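# Swap plates on cycler Q1, close lid, start run

## Task

If an old plate from the previous run is still sitting on the block of real-time cycler Q1 (it may be stuck there), transfer it to ND, the finished-plate nest. Then carry plate R46 from nest N1 onto Q1's block so that its well A1 sits at the block corner labelled A1. Every plate must rest flat and within its locators. Close Q1's lid over R46 using the LID key, press START, and leave the run going at the end. Q1 is loose, so it must finish in its original spot and orientation. A run that is on while any required change is still wrong counts worse than no run. Nothing may count as done if it stays in place only because the robot holds it. Finish with both grippers open and the arms away from the work; resting on START or on Q1's housing is still acceptable.

## Robot and tools

Robot: two six-joint arms with parallel grippers, named left_arm and right_arm. left_arm sits on the +y side. The URDF root of left_arm is at (-0.029, +0.276, +0.414) m and right_arm's is at (-0.001, -0.321, +0.414) m, both slightly tilted. The mounting plates and the frame behind the arms are fixed obstacles. The idle arm may be parked out of the way.

Scene frame: the origin is on the table top midway between the arms, +x points out over the table and +z points up. The names left and right are labels only and do not mean image sides. The gripper's fingers point along its own +z and close along its y. The reported end_effector_position is the point between the pads, about 1 cm short of the fingertips. At long reach it can be somewhat off.

Joint order, used in every row and every result list: waist, shoulder, elbow, wrist pitch, wrist yaw, wrist roll. Stated ranges in rad: waist -2.880..2.880, shoulder 0.000..3.142, elbow 0.000..3.019, wrist pitch -1.693..1.571, wrist yaw -1.571..1.571, wrist roll -2.094..2.094. True ends can differ by up to 0.019 rad.

A row is always 14 numbers, each between -1 and 1, covering both arms. The first seven are left_arm's six joint values and its opening; the last seven are the same for right_arm. Joint values are offsets, not poses, scaled so that 1.0 equals 1.264 rad (waist), 1.32 (shoulder), 1.276 (elbow), 1.83 (wrist pitch), 1.686 (wrist yaw) and 2.022 (wrist roll). The opening is absolute: +1 is fully open and -1 is closed.

execute_actions(actions): a list of up to 15 actions. Each action is a table of up to 15 rows, and each row lasts one 1/30 s step. If a table is shorter, its last row is held until 15 steps have passed. Within an action, every row's joint offsets count from the angles at the start of that action, not from the previous row. An empty list just returns the current state and images. An action is refused for both arms if it would push a joint more than 0.019 rad beyond its range. If the first action fails this check, or any action is malformed, the whole call is rejected and nothing moves.

move(target, speed, blocking): target is one 14-number row. Its offsets count from the Joint positions in the most recent result that showed them. All joints travel together, so the hand follows a curve. Each path lasts 0.5 to 10 s. speed is in rad/s for the joint with the longest way to go; it runs from 0.01 to 2, with a default of 0.5. Moves ignore obstacles and the other arm. With blocking=false the result comes back after 0.5 s. Until the move ends, execute_actions and move are refused, so use wait(0) to poll or stop to brake. The extra line reads "move:" followed by the outcome (done, off_target, moving, held, fault), then limits=held or limits=none, then each arm's worst joint.

wait(seconds, 0 to 10): lets time pass while the last commands are held. stop: brakes a running move; a fast move needs room to stop, and the fingers keep moving. zoom_image(camera, region [x0,y0,x1,y1] in pixels, at most 504x504) enlarges part of the latest image from cam_head_left, cam_head_right, cam_left_wrist or cam_right_wrist; each image is 672x504. read_manual(section) returns the licence texts only. finished_scene(scene) ends the current scene, given as an integer, and cannot be undone. Call it only when the goal will stay met.

Results: the state line gives each gripper's position in m and its quat_wxyz. Joint positions and Joint velocities list six joints in rad or rad/s, then the pad gap in m, which is 0.094 when fully open. Joint targets shows where the joints are being driven now. grip_measured is the opening on the command scale, with a fixed error of about 1 mm for each gripper. "joint sent to its limit" means a joint reached its end; if that line is missing, the joint may still be at its end. "joint command not followed" means a clearance check altered some joint targets. FAULT marks an arm stop. MOTOR HOT appears from 85 °C; at 100 °C the arm goes limp and drops whatever it holds. Torque readings include offsets and friction, so treat them as rough. Camera intrinsics and extrinsics were given per camera and may be slightly off.

Motion notes: joint speed is capped, and each step's target is limited to a lead over the measured angle. If a step would move the hand more than 70 mm, it is scaled back, so big changes may take several actions. Offsets of zero can let an arm sag. To hold it, command the way back to the wanted angles first, then zeros. Very small moves of a few mm may not register.

Gripping: to hold a part, command about 0.03 below grip_measured; a smaller margin gives a lighter grip. Each pad pushes at most roughly 50 to 62 N, and less on parts thinner than 2 mm.

Q1: its upper front keys, left to right as you face it, are CLEAR, STOP, START and LID. LID toggles the lid, and LID and START only work once the lid is fully open or fully shut. If the lid is blocked it stops and the lamp goes red; press CLEAR to free it and reopen it. The lamp is blue while a run is on. Well A1 on a labelled item sits at the labelled short end, in the corner away from the labelled long side.

Avoid: dropping plates, knocking anything off the table (this ends the scene), shifting or turning Q1, fast or hard contacts, arms touching each other, and hot motors from long holding. Loose objects may occasionally be nudged by outside pushes.

Each tool is called after "Call:" by a JSON object that holds its "name" and its "arguments".

## Session

I'll start by looking at the scene.

Call:
{"name": "execute_actions", "arguments": {"actions": []}}

Scene clock: 0.00 s.
left_arm: end_effector_position=(+0.5992, +0.4449, +0.3656) grip_measured=+1.000 end_effector_quat_wxyz=(-0.128, +0.670, +0.671, +0.290) | right_arm: end_effector_position=(+0.5939, -0.5869, +0.2500) grip_measured=+1.000 end_effector_quat_wxyz=(+0.344, +0.749, +0.544, +0.156)
Joint names: [waist, shoulder, elbow, wrist pitch, wrist yaw, wrist roll]
Joint positions: left_arm=[-0.134  1.788  1.277 -0.346 -0.985  1.94   0.094] | right_arm=[-0.344  1.799  0.976  0.479  0.261  1.241  0.094]
Joint velocities: left_arm=[ 0.005 -0.005  0.002 -0.007  0.007 -0.007  0.   ] | right_arm=[-0.015 -0.015  0.017 -0.012  0.037 -0.022  0.   ]
Joint torques (N m, as the arm reports them, + toward a larger angle): no reading
Joint targets: left_arm=[-0.137 1.782 1.298 -0.342 -0.986 1.940] | right_arm=[-0.342 1.789 0.989 0.485 0.261 1.241]

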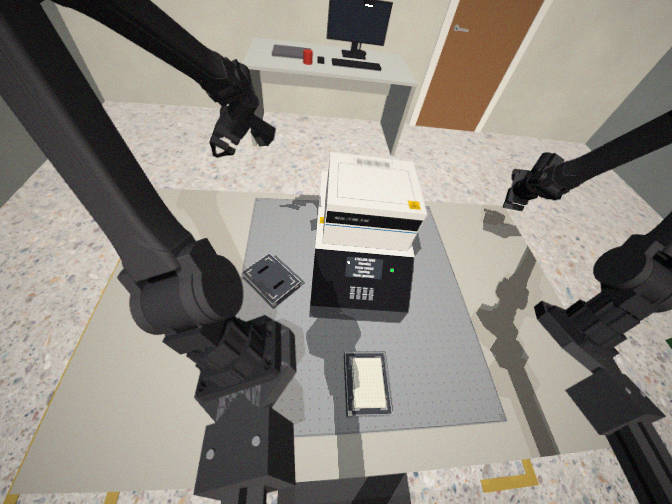

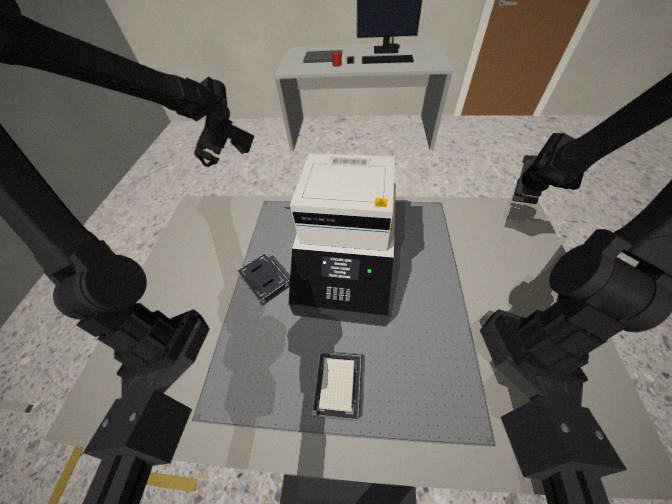

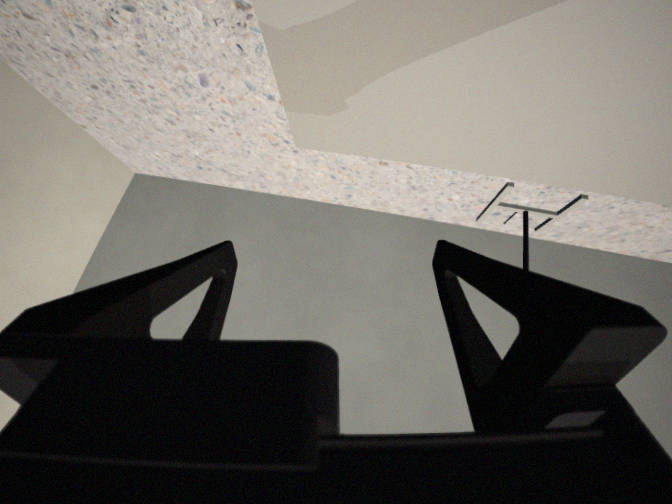

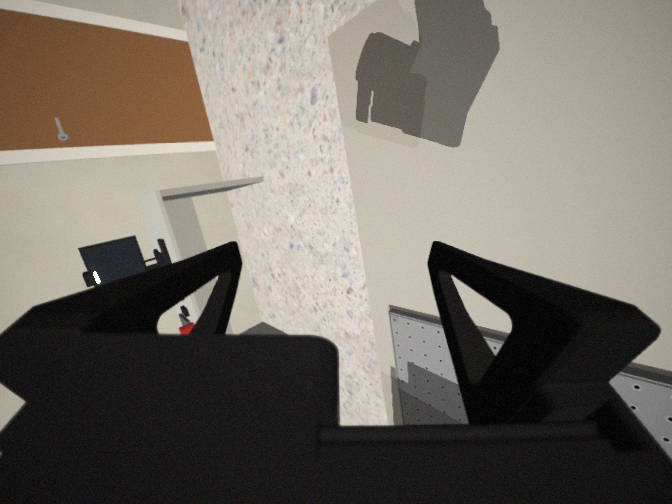

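Call:
{"name": "zoom_image", "arguments": {"camera": "cam_head_right", "region": [270, 140, 430, 340]}}

Call:
{"name": "zoom_image", "arguments": {"camera": "cam_head_left", "region": [290, 140, 450, 340]}}

Call:
{"name": "zoom_image", "arguments": {"camera": "cam_head_right", "region": [290, 340, 390, 430]}}

Call:
{"name": "zoom_image", "arguments": {"camera": "cam_head_left", "region": [320, 340, 420, 430]}}

Region (270, 140, 430, 340) of cam_head_right's 672x504 image, scaled by 2.520, with more detail than that image has; it fills the left 403 columns of this view, and the rest is white.

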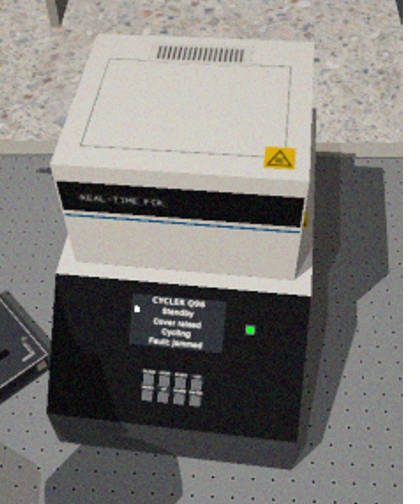

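Region (290, 140, 450, 340) of cam_head_left's 672x504 image, scaled by 2.520, with more detail than that image has; it fills the left 403 columns of this view, and the rest is white.

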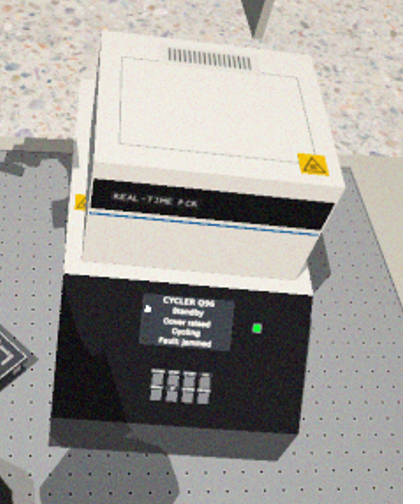

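Region (290, 340, 390, 430) of cam_head_right's 672x504 image, scaled by 5.040, with more detail than that image has; it fills the top 454 rows of this view, and the rest is white.

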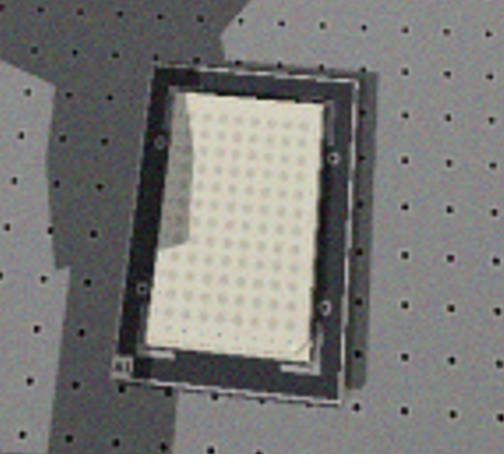

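Region (320, 340, 420, 430) of cam_head_left's 672x504 image, scaled by 5.040, with more detail than that image has; it fills the top 454 rows of this view, and the rest is white.

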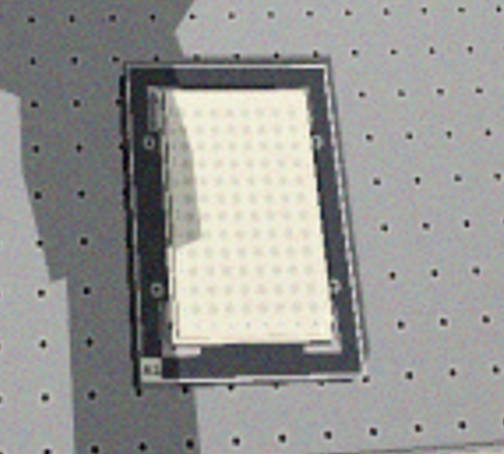

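Call:
{"name": "zoom_image", "arguments": {"camera": "cam_head_right", "region": [310, 250, 390, 320]}}

Call:
{"name": "zoom_image", "arguments": {"camera": "cam_head_left", "region": [330, 250, 410, 320]}}

Call:
{"name": "zoom_image", "arguments": {"camera": "cam_head_left", "region": [230, 240, 320, 320]}}

Call:
{"name": "zoom_image", "arguments": {"camera": "cam_head_right", "region": [220, 240, 310, 320]}}

Region (310, 250, 390, 320) of cam_head_right's 672x504 image, scaled by 6.300, with more detail than that image has; it fills the top 441 rows of this view, and the rest is white.

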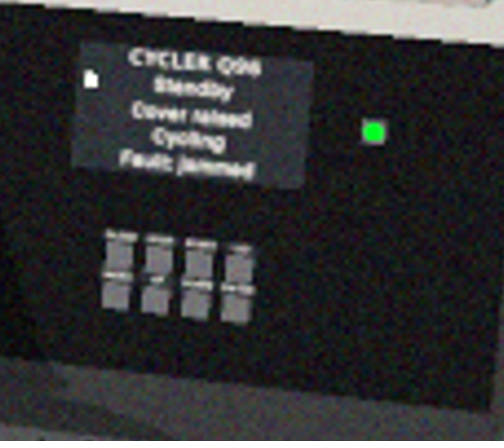

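Region (330, 250, 410, 320) of cam_head_left's 672x504 image, scaled by 6.300, with more detail than that image has; it fills the top 441 rows of this view, and the rest is white.

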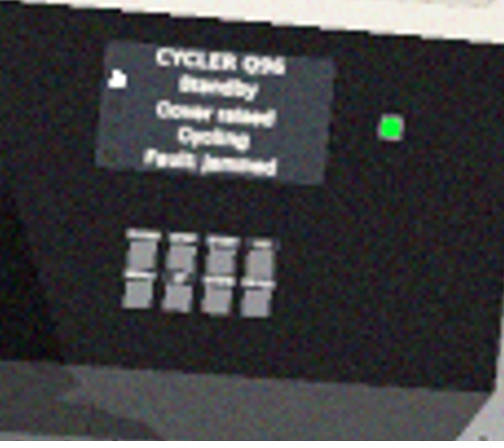

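Region (230, 240, 320, 320) of cam_head_left's 672x504 image, scaled by 5.600, with more detail than that image has.

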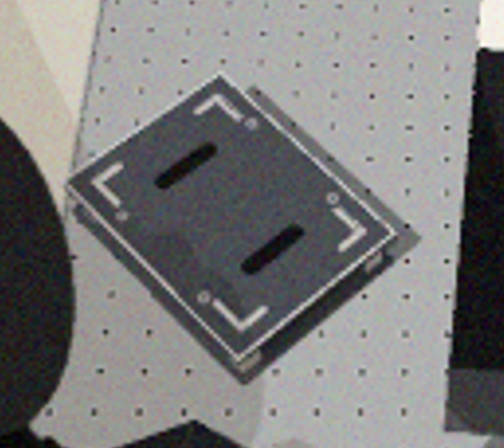

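Region (220, 240, 310, 320) of cam_head_right's 672x504 image, scaled by 5.600, with more detail than that image has.

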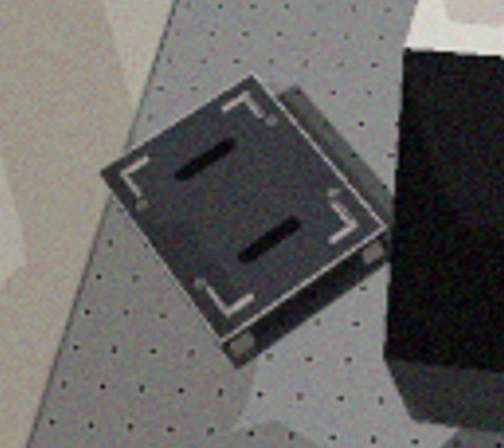

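Call:
{"name": "move", "arguments": {"target": [0.0088, 0.0318, -0.2167, 0.0505, 0.1648, -0.643, 1, 0.7468, 0.0, -0.5298, -0.2617, 0.29, -0.0945, 1], "speed": 1.0}}

Scene clock: 14.90 s.
left_arm: end_effector_position=(+0.4934, +0.3607, +0.2672) grip_measured=+1.000 end_effector_quat_wxyz=(+0.045, +0.227, +0.959, +0.163) | right_arm: end_effector_position=(+0.2091, -0.2518, +0.2697) grip_measured=+1.000 end_effector_quat_wxyz=(+0.108, +0.260, +0.957, -0.067)
Joint names: [waist, shoulder, elbow, wrist pitch, wrist yaw, wrist roll]
Joint positions: left_arm=[-0.131  1.812  1.002 -0.273 -0.71   0.652  0.094] | right_arm=[0.589 1.799 0.296 0.015 0.747 1.06  0.094]
Joint velocities: left_arm=[-0.005 -0.005 -0.007  0.007  0.051 -0.095  0.   ] | right_arm=[-0.005 -0.005 -0.007 -0.012 -0.007  0.007  0.   ]
Joint torques (N m, as the arm reports them, + toward a larger angle): left_arm=[ -5.37 -13.28   4.13   1.48  -0.05  -0.28] | right_arm=[ 5.7  -5.78  1.37 -0.31  0.47 -0.13]
Joint targets: left_arm=[-0.123 1.830 1.000 -0.253 -0.708 0.640] | right_arm=[0.600 1.799 0.299 -0.000 0.750 1.050]
move: done; limits=none; left_arm: farthest joint: the wrist pitch, 0.019 radians from its target (0.092 radians at the start); right_arm: farthest joint: the wrist pitch, 0.015 radians from its target (0.479 radians at the start)
camera_calibration (this result's frames):
cam_left_wrist: T_world_to_cam=[[-0.413914, -0.847336, -0.332713, 0.601968], [-0.82082, 0.189365, 0.538883, 0.198318], [-0.393611, 0.496149, -0.773891, 0.344989], [0, 0, 0, 1]] pos_world=[0.547738, 0.301349, 0.360396]
cam_right_wrist: T_world_to_cam=[[-0.520006, -0.850129, 0.0829111, -0.130455], [-0.782189, 0.51294, 0.353656, 0.204109], [-0.343182, 0.119051, -0.931694, 0.475737], [0, 0, 0, 1]] pos_world=[0.255079, -0.272236, 0.381873]

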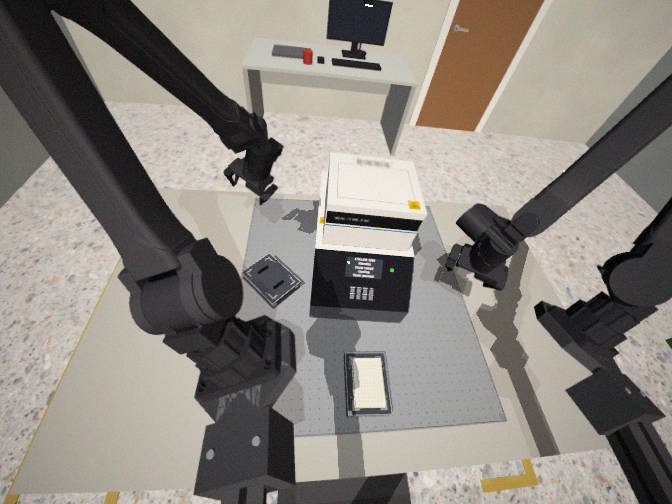

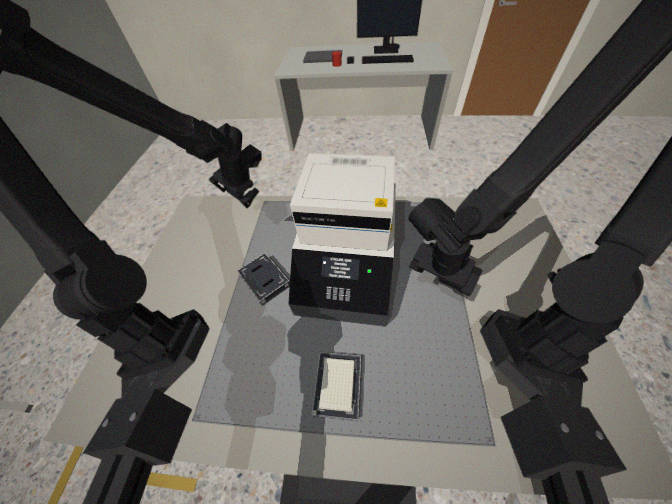

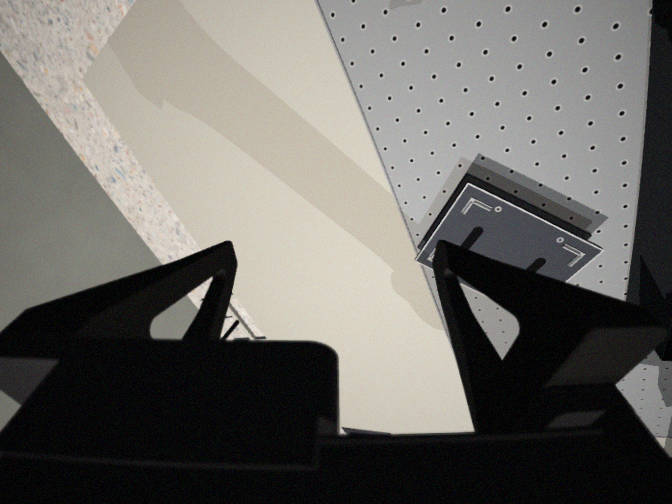

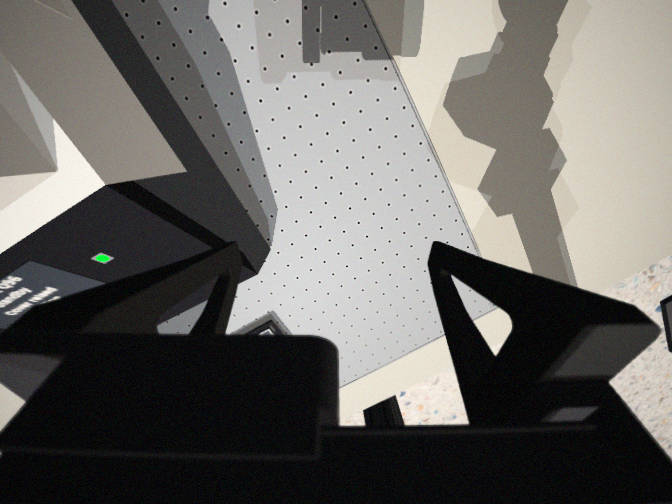

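Call:
{"name": "move", "arguments": {"target": [0.0216, 0.0591, -0.2179, 0.0716, 0.1677, -0.6783, 1, 0.3857, 0.4786, 0.3544, 0.0689, 0.0569, -0.0178, 1], "speed": 1.0}}

Scene clock: 17.50 s.
left_arm: end_effector_position=(+0.3483, +0.2855, +0.2000) grip_measured=+1.000 end_effector_quat_wxyz=(+0.001, -0.383, +0.924, +0.000) | right_arm: end_effector_position=(+0.1982, -0.0260, +0.2088) grip_measured=+1.000 end_effector_quat_wxyz=(+0.213, +0.035, +0.976, -0.015)
Joint names: [waist, shoulder, elbow, wrist pitch, wrist yaw, wrist roll]
Joint positions: left_arm=[-0.112  1.873  0.727 -0.16  -0.43  -0.707  0.094] | right_arm=[1.065 2.429 0.738 0.118 0.84  1.034 0.094]
Joint velocities: left_arm=[-0.005 -0.015 -0.012 -0.017 -0.037 -0.022  0.   ] | right_arm=[-0.005 -0.005 -0.002  0.002 -0.022  0.051  0.   ]
Joint torques (N m, as the arm reports them, + toward a larger angle): left_arm=[ -4.53 -10.63   1.46   1.05   0.01  -0.27] | right_arm=[  8.23 -10.96   2.87   1.11   0.55  -0.14]
Joint targets: left_arm=[-0.104 1.890 0.724 -0.142 -0.427 -0.719] | right_arm=[1.077 2.430 0.748 0.141 0.843 1.024]
move: off_target (right_arm); limits=none; left_arm: farthest joint: the wrist pitch, 0.018 radians from its target (0.131 radians at the start); right_arm: farthest joint: the wrist pitch, 0.023 radians from its target (0.126 radians at the start)
camera_calibration (this result's frames):
cam_left_wrist: T_world_to_cam=[[0.714207, -0.699935, 0.00044517, -0.0458797], [-0.569224, -0.58046, 0.58228, 0.253131], [-0.4073, -0.416122, -0.812988, 0.546307], [0, 0, 0, 1]] pos_world=[0.399366, 0.34215, 0.296768]
cam_right_wrist: T_world_to_cam=[[-0.086772, -0.995953, 0.0234063, -0.0164226], [-0.98017, 0.0895512, 0.176771, 0.166417], [-0.178151, -0.00760339, -0.983974, 0.363236], [0, 0, 0, 1]] pos_world=[0.226403, -0.0284971, 0.328381]

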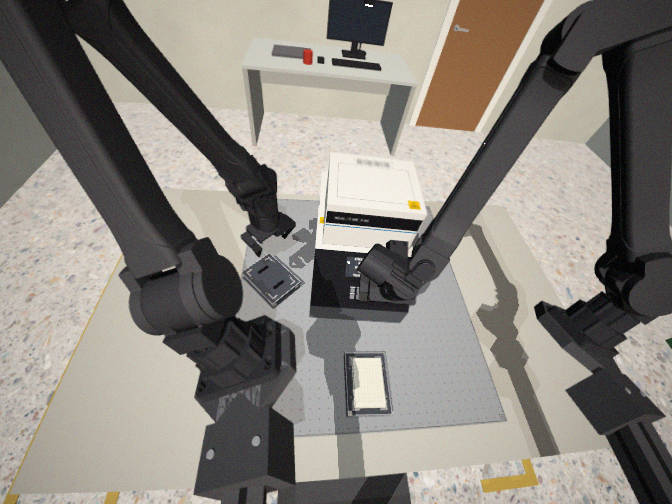

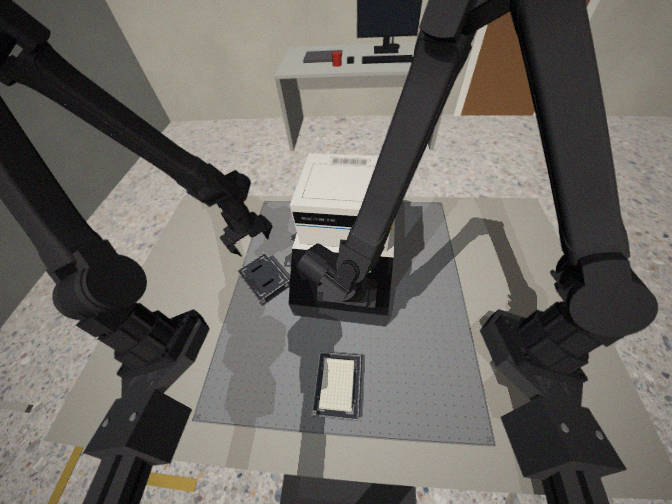

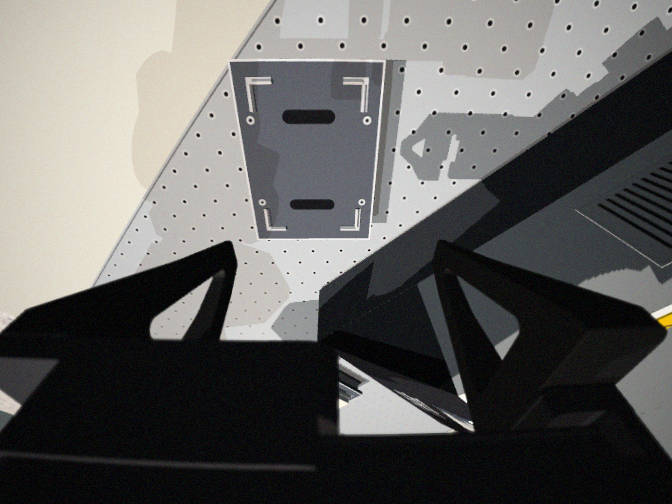

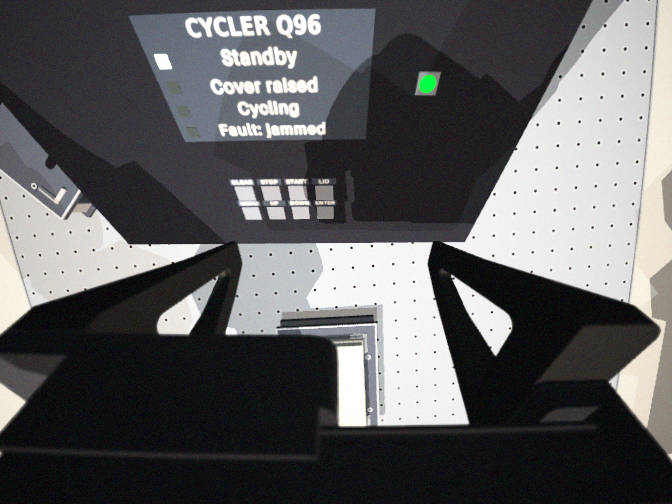

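Call:
{"name": "zoom_image", "arguments": {"camera": "cam_right_wrist", "region": [210, 160, 450, 280]}}

Call:
{"name": "zoom_image", "arguments": {"camera": "cam_left_wrist", "region": [200, 40, 460, 280]}}

Region (210, 160, 450, 280) of cam_right_wrist's 672x504 image, scaled by 2.100, with more detail than that image has.

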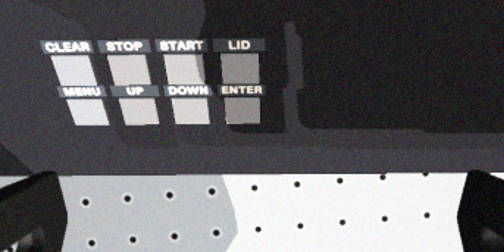

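Region (200, 40, 460, 280) of cam_left_wrist's 672x504 image, scaled by 1.938, with more detail than that image has; it fills the top 465 rows of this view, and the rest is white.

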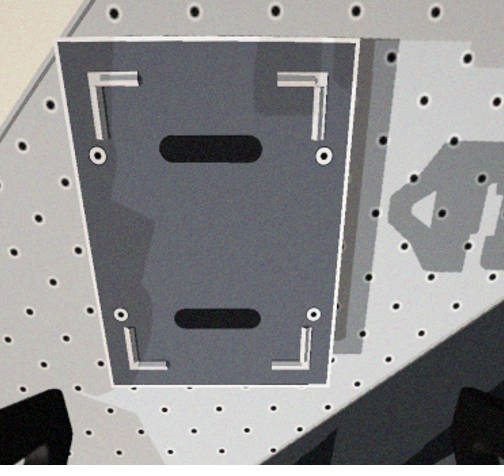

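Call:
{"name": "move", "arguments": {"target": [0.0063, 0.0129, -0.0024, 0.0098, 0.0018, -0.0059, 1, -0.0634, 0.0910, 0.0446, 0.1082, -0.0043, -0.0623, -1], "speed": 0.4}}

Scene clock: 20.07 s.
left_arm: end_effector_position=(+0.3484, +0.2854, +0.2000) grip_measured=+1.000 end_effector_quat_wxyz=(+0.001, -0.384, +0.923, -0.000) | right_arm: end_effector_position=(+0.2085, -0.0170, +0.1694) grip_measured=-0.979 end_effector_quat_wxyz=(+0.218, +0.038, +0.975, -0.006)
Joint names: [waist, shoulder, elbow, wrist pitch, wrist yaw, wrist roll]
Joint positions: left_arm=[-0.112  1.873  0.727 -0.16  -0.429 -0.708  0.094] | right_arm=[0.995 2.545 0.786 0.292 0.835 0.918 0.001]
Joint velocities: left_arm=[-0.005 -0.005  0.002  0.002 -0.037  0.066  0.   ] | right_arm=[-0.005 -0.005  0.012 -0.002 -0.022 -0.007  0.   ]
Joint torques (N m, as the arm reports them, + toward a larger angle): left_arm=[ -4.52 -10.56   1.42   1.06   0.01  -0.26] | right_arm=[  6.58 -11.16   1.92   1.23   0.28  -0.1 ]
Joint targets: left_arm=[-0.104 1.890 0.724 -0.142 -0.426 -0.719] | right_arm=[0.985 2.549 0.795 0.316 0.833 0.907]
move: off_target (right_arm); limits=none; left_arm: farthest joint: the wrist pitch, 0.018 radians from its target (0.018 radians at the start); right_arm: farthest joint: the wrist pitch, 0.024 radians from its target (0.198 radians at the start)
camera_calibration (this result's frames):
cam_left_wrist: T_world_to_cam=[[0.714739, -0.69939, 0.00102259, -0.0464349], [-0.568818, -0.580449, 0.582688, 0.252834], [-0.406933, -0.417052, -0.812695, 0.546335], [0, 0, 0, 1]] pos_world=[0.399327, 0.342131, 0.296728]
cam_right_wrist: T_world_to_cam=[[-0.088623, -0.996054, 0.00463315, -0.00207704], [-0.981857, 0.0881408, 0.167892, 0.184521], [-0.167638, 0.01033, -0.985795, 0.324868], [0, 0, 0, 1]] pos_world=[0.235449, -0.0216885, 0.289284]

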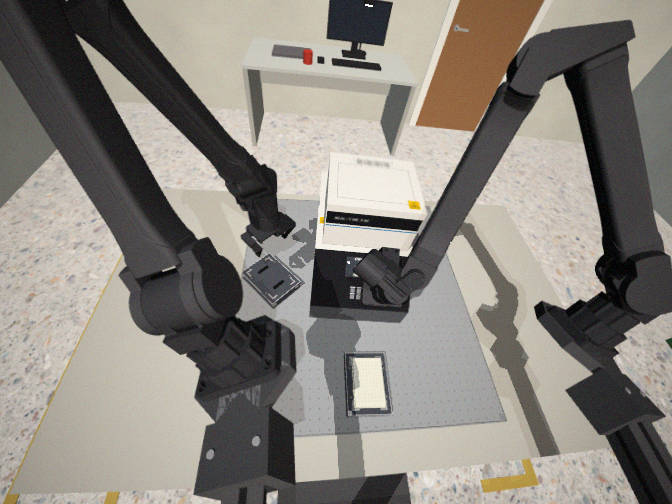

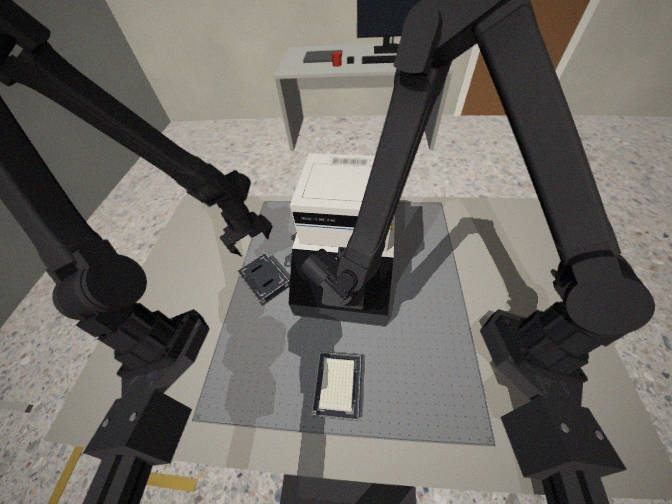

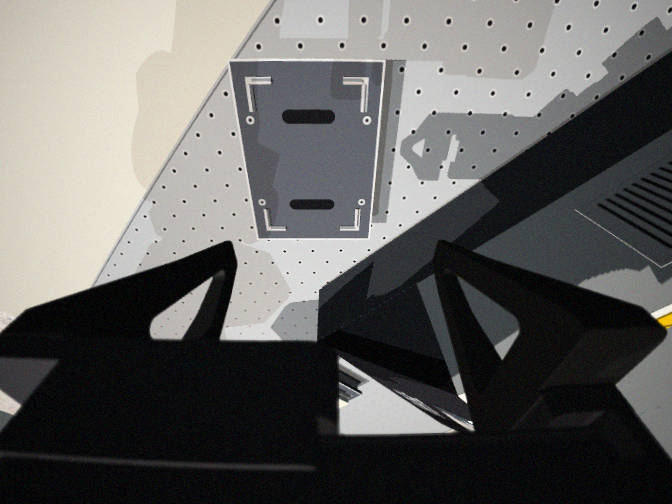

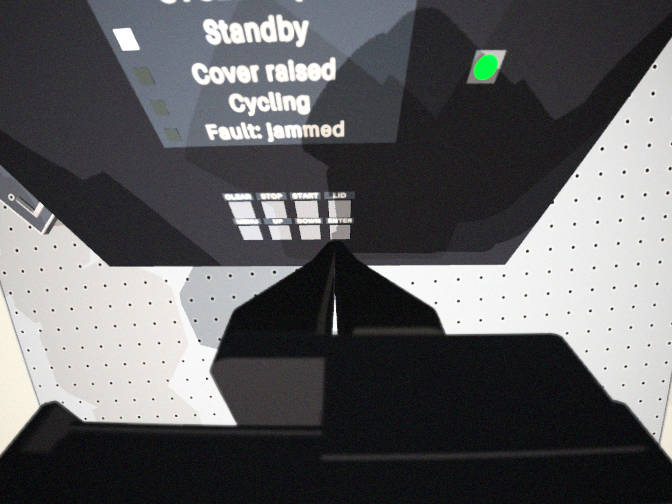

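Call:
{"name": "zoom_image", "arguments": {"camera": "cam_right_wrist", "region": [210, 170, 410, 290]}}

Region (210, 170, 410, 290) of cam_right_wrist's 672x504 image, scaled by 2.520, with more detail than that image has; it fills the top 302 rows of this view, and the rest is white.

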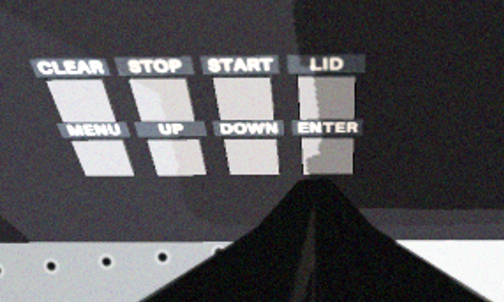

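Call:
{"name": "move", "arguments": {"target": [0.0063, 0.0129, -0.0024, 0.0098, 0.0018, -0.0054, 1, -0.0667, 0.0266, 0.0237, 0.0577, -0.0063, -0.0550, -1], "speed": 0.25}}

Call:
{"name": "zoom_image", "arguments": {"camera": "cam_right_wrist", "region": [210, 170, 410, 290]}}

Scene clock: 22.67 s.
left_arm: end_effector_position=(+0.3484, +0.2853, +0.2000) grip_measured=+1.000 end_effector_quat_wxyz=(+0.001, -0.384, +0.923, -0.000) | right_arm: end_effector_position=(+0.2294, -0.0198, +0.1526) grip_measured=-0.979 end_effector_quat_wxyz=(+0.218, +0.042, +0.975, -0.008)
Joint names: [waist, shoulder, elbow, wrist pitch, wrist yaw, wrist roll]
Joint positions: left_arm=[-0.112  1.873  0.727 -0.16  -0.428 -0.708  0.094] | right_arm=[0.918 2.572 0.809 0.374 0.827 0.816 0.001]
Joint velocities: left_arm=[-0.005  0.005 -0.007  0.002  0.022  0.037  0.   ] | right_arm=[ 0.005 -0.015 -0.007 -0.002 -0.051 -0.051  0.001]
Joint torques (N m, as the arm reports them, + toward a larger angle): left_arm=[ -4.53 -10.59   1.4    1.06   0.01  -0.26] | right_arm=[  7.19 -10.95   1.45   1.29   0.24  -0.16]
Joint targets: left_arm=[-0.104 1.890 0.724 -0.142 -0.426 -0.719] | right_arm=[0.910 2.580 0.816 0.398 0.824 0.806]
move: off_target (right_arm); limits=none; left_arm: farthest joint: the wrist pitch, 0.018 radians from its target (0.018 radians at the start); right_arm: farthest joint: the wrist pitch, 0.024 radians from its target (0.105 radians at the start)
camera_calibration (this result's frames):
cam_left_wrist: T_world_to_cam=[[0.714738, -0.699391, 0.00131028, -0.0465416], [-0.568836, -0.580227, 0.582891, 0.252702], [-0.406909, -0.41736, -0.812549, 0.546361], [0, 0, 0, 1]] pos_world=[0.39933, 0.342103, 0.296708]
cam_right_wrist: T_world_to_cam=[[-0.0980535, -0.995168, 0.0051453, -0.000788841], [-0.980978, 0.0975232, 0.167844, 0.208125], [-0.167534, 0.0114102, -0.9858, 0.311775], [0, 0, 0, 1]] pos_world=[0.256322, -0.0246395, 0.272419]

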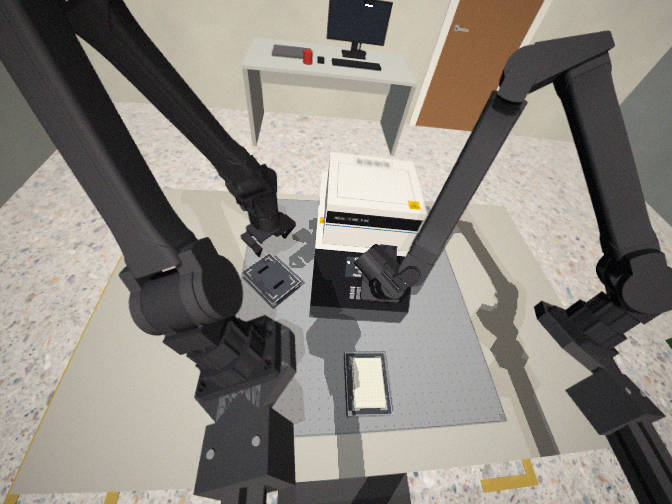

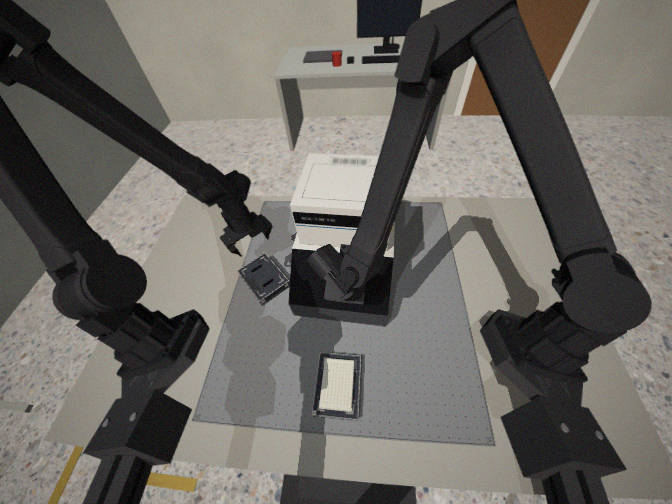

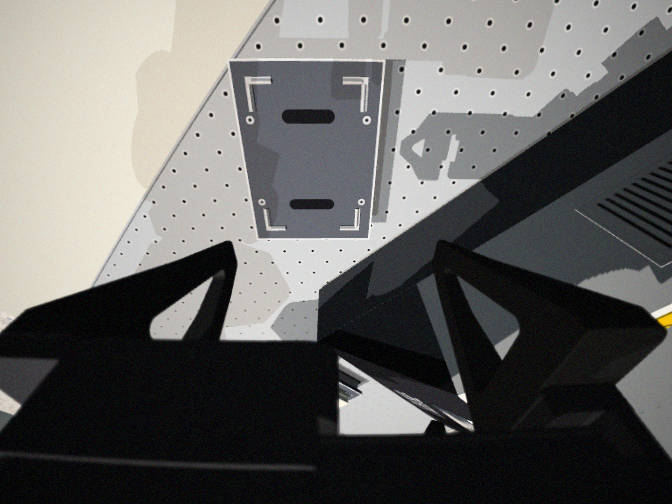

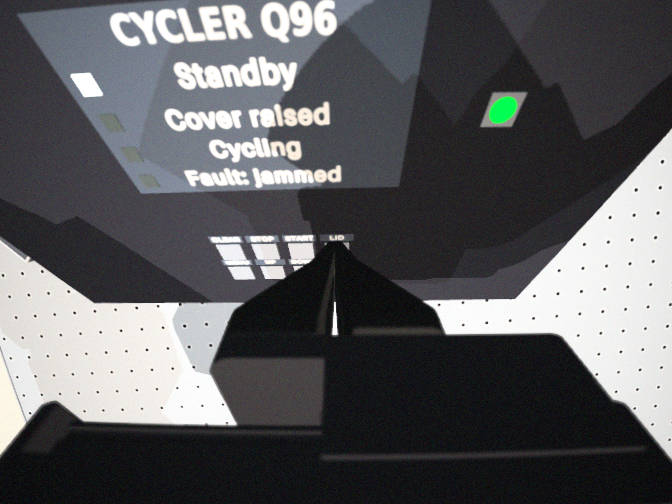

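Region (210, 170, 410, 290) of cam_right_wrist's 672x504 image, scaled by 2.520, with more detail than that image has; it fills the top 302 rows of this view, and the rest is white.

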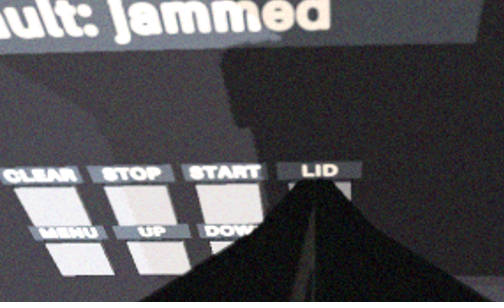

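Call:
{"name": "move", "arguments": {"target": [0.0063, 0.0129, -0.0024, 0.0098, 0.0012, -0.0054, 1, -0.0047, 0.0258, 0.0121, 0.0251, -0.0012, -0.004, -1], "speed": 0.1}}

Call:
{"name": "zoom_image", "arguments": {"camera": "cam_right_wrist", "region": [210, 170, 410, 290]}}

Scene clock: 24.53 s.
left_arm: end_effector_position=(+0.3484, +0.2853, +0.2000) grip_measured=+1.000 end_effector_quat_wxyz=(+0.001, -0.384, +0.923, -0.000) | right_arm: end_effector_position=(+0.2253, -0.0190, +0.1451) grip_measured=-0.979 end_effector_quat_wxyz=(+0.218, +0.043, +0.975, -0.007)
Joint names: [waist, shoulder, elbow, wrist pitch, wrist yaw, wrist roll]
Joint positions: left_arm=[-0.112  1.873  0.727 -0.16  -0.428 -0.708  0.094] | right_arm=[0.918 2.598 0.816 0.395 0.827 0.816 0.001]
Joint velocities: left_arm=[-0.005  0.005 -0.012  0.002 -0.037 -0.037  0.   ] | right_arm=[ 0.005 -0.024 -0.002 -0.017 -0.066 -0.007  0.001]
Joint torques (N m, as the arm reports them, + toward a larger angle): left_arm=[ -4.55 -10.59   1.42   1.07   0.    -0.26] | right_arm=[  7.29 -11.22   1.41   1.3    0.26  -0.12]
Joint targets: left_arm=[-0.104 1.890 0.724 -0.142 -0.426 -0.719] | right_arm=[0.912 2.605 0.825 0.420 0.825 0.809]
move: off_target (right_arm); limits=none; left_arm: farthest joint: the wrist pitch, 0.018 radians from its target (0.018 radians at the start); right_arm: farthest joint: the wrist pitch, 0.025 radians from its target (0.046 radians at the start)
camera_calibration (this result's frames):
cam_left_wrist: T_world_to_cam=[[0.714738, -0.699391, 0.00131028, -0.0465416], [-0.568836, -0.580227, 0.582891, 0.252702], [-0.406909, -0.41736, -0.812549, 0.546361], [0, 0, 0, 1]] pos_world=[0.39933, 0.342103, 0.296708]
cam_right_wrist: T_world_to_cam=[[-0.0987578, -0.995105, 0.00355607, 0.0000505718], [-0.981109, 0.0979649, 0.16682, 0.205417], [-0.166352, 0.0129859, -0.985981, 0.303539], [0, 0, 0, 1]] pos_world=[0.252035, -0.024015, 0.265016]

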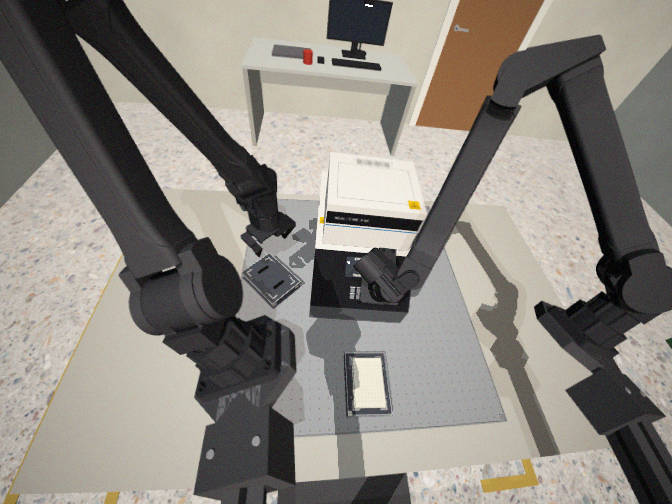

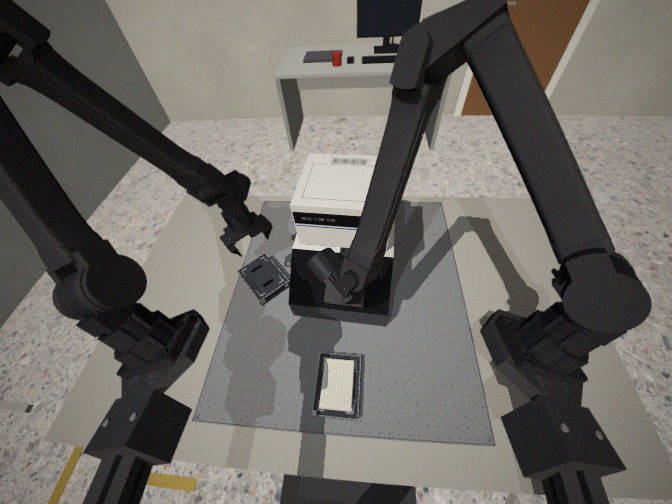

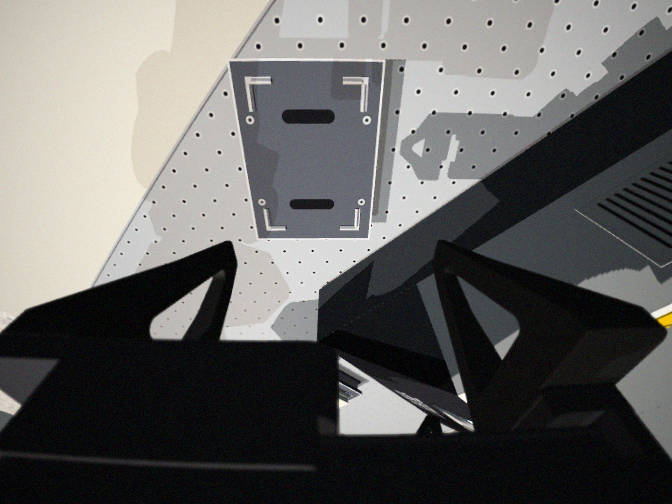

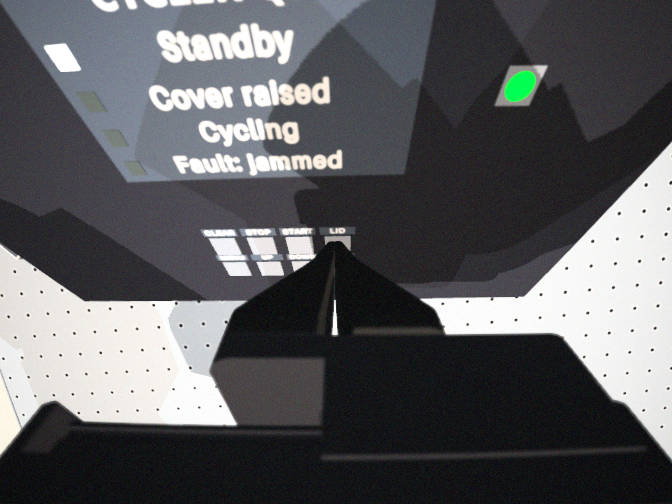

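Region (210, 170, 410, 290) of cam_right_wrist's 672x504 image, scaled by 2.520, with more detail than that image has; it fills the top 302 rows of this view, and the rest is white.

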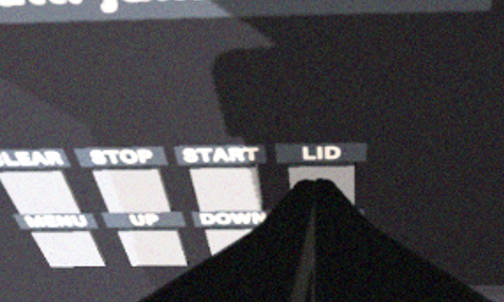

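Call:
{"name": "move", "arguments": {"target": [0.0063, 0.0129, -0.0024, 0.0098, 0.0012, -0.0054, 1, -0.0134, 0.0212, 0.0131, 0.0257, -0.0021, -0.0106, -1], "speed": 0.06}}

Call:
{"name": "zoom_image", "arguments": {"camera": "cam_right_wrist", "region": [210, 170, 410, 290]}}

Scene clock: 26.00 s.
left_arm: end_effector_position=(+0.3484, +0.2853, +0.2000) grip_measured=+1.000 end_effector_quat_wxyz=(+0.001, -0.384, +0.923, -0.000) | right_arm: end_effector_position=(+0.2243, -0.0167, +0.1412) grip_measured=-0.979 end_effector_quat_wxyz=(+0.220, +0.040, +0.975, -0.005)
Joint names: [waist, shoulder, elbow, wrist pitch, wrist yaw, wrist roll]
Joint positions: left_arm=[-0.112  1.873  0.727 -0.16  -0.428 -0.708  0.094] | right_arm=[0.918 2.614 0.823 0.414 0.826 0.805 0.001]
Joint velocities: left_arm=[-0.015 -0.005 -0.002 -0.022  0.007 -0.007  0.   ] | right_arm=[-0.005 -0.024  0.002 -0.002 -0.007  0.007 -0.001]
Joint torques (N m, as the arm reports them, + toward a larger angle): left_arm=[ -4.5  -10.58   1.41   1.06   0.    -0.26] | right_arm=[  6.13 -10.78   1.56   1.4    0.22  -0.13]
Joint targets: left_arm=[-0.104 1.890 0.724 -0.142 -0.426 -0.719] | right_arm=[0.901 2.626 0.833 0.442 0.823 0.795]
move: off_target (right_arm); limits=none; left_arm: farthest joint: the wrist pitch, 0.018 radians from its target (0.018 radians at the start); right_arm: farthest joint: the wrist pitch, 0.028 radians from its target (0.047 radians at the start)
camera_calibration (this result's frames):
cam_left_wrist: T_world_to_cam=[[0.714738, -0.699391, 0.00131028, -0.0465416], [-0.568836, -0.580227, 0.582891, 0.252702], [-0.406909, -0.41736, -0.812549, 0.546361], [0, 0, 0, 1]] pos_world=[0.39933, 0.342103, 0.296708]
cam_right_wrist: T_world_to_cam=[[-0.0931054, -0.995656, 0.000241545, 0.00143515], [-0.982369, 0.0919024, 0.162801, 0.20565], [-0.162116, 0.0149204, -0.986659, 0.298632], [0, 0, 0, 1]] pos_world=[0.250571, -0.0219265, 0.261168]

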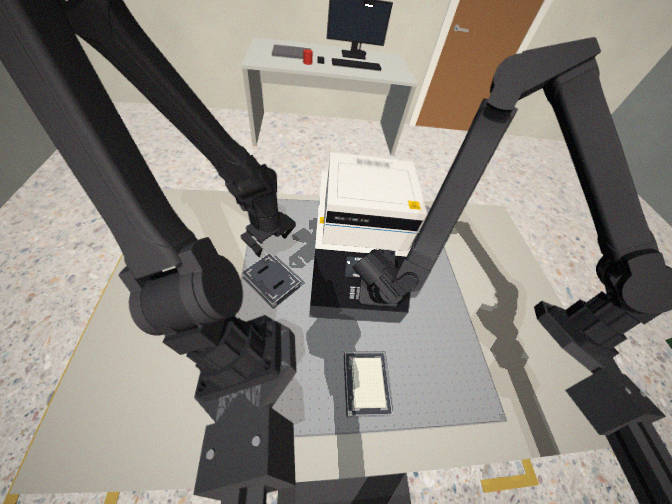

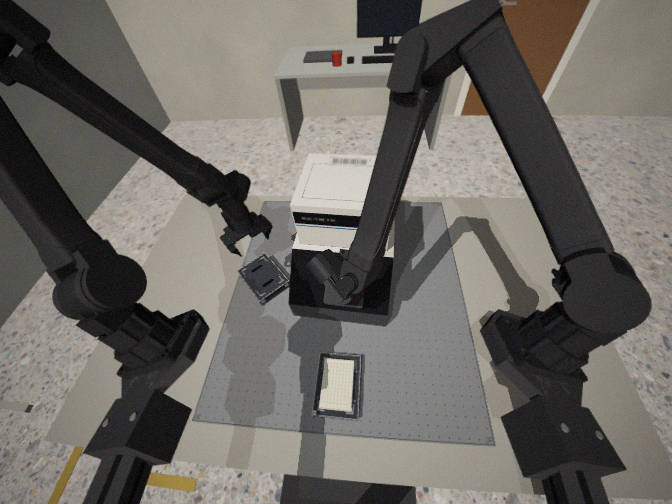

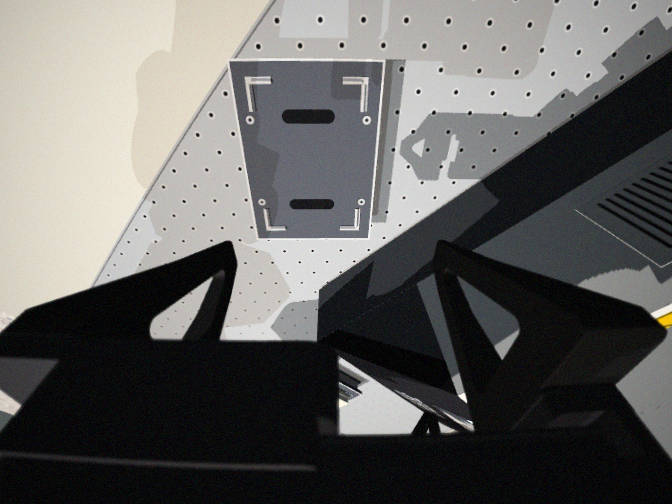

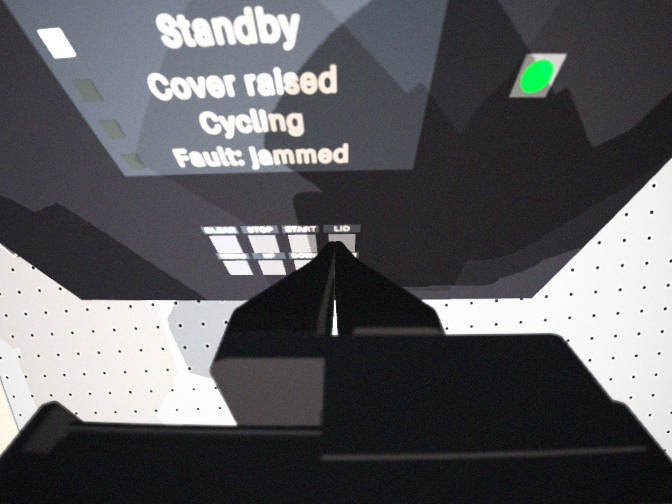

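Region (210, 170, 410, 290) of cam_right_wrist's 672x504 image, scaled by 2.520, with more detail than that image has; it fills the top 302 rows of this view, and the rest is white.

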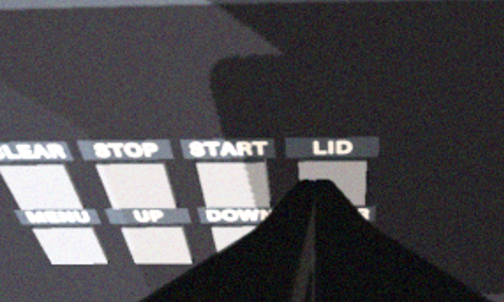

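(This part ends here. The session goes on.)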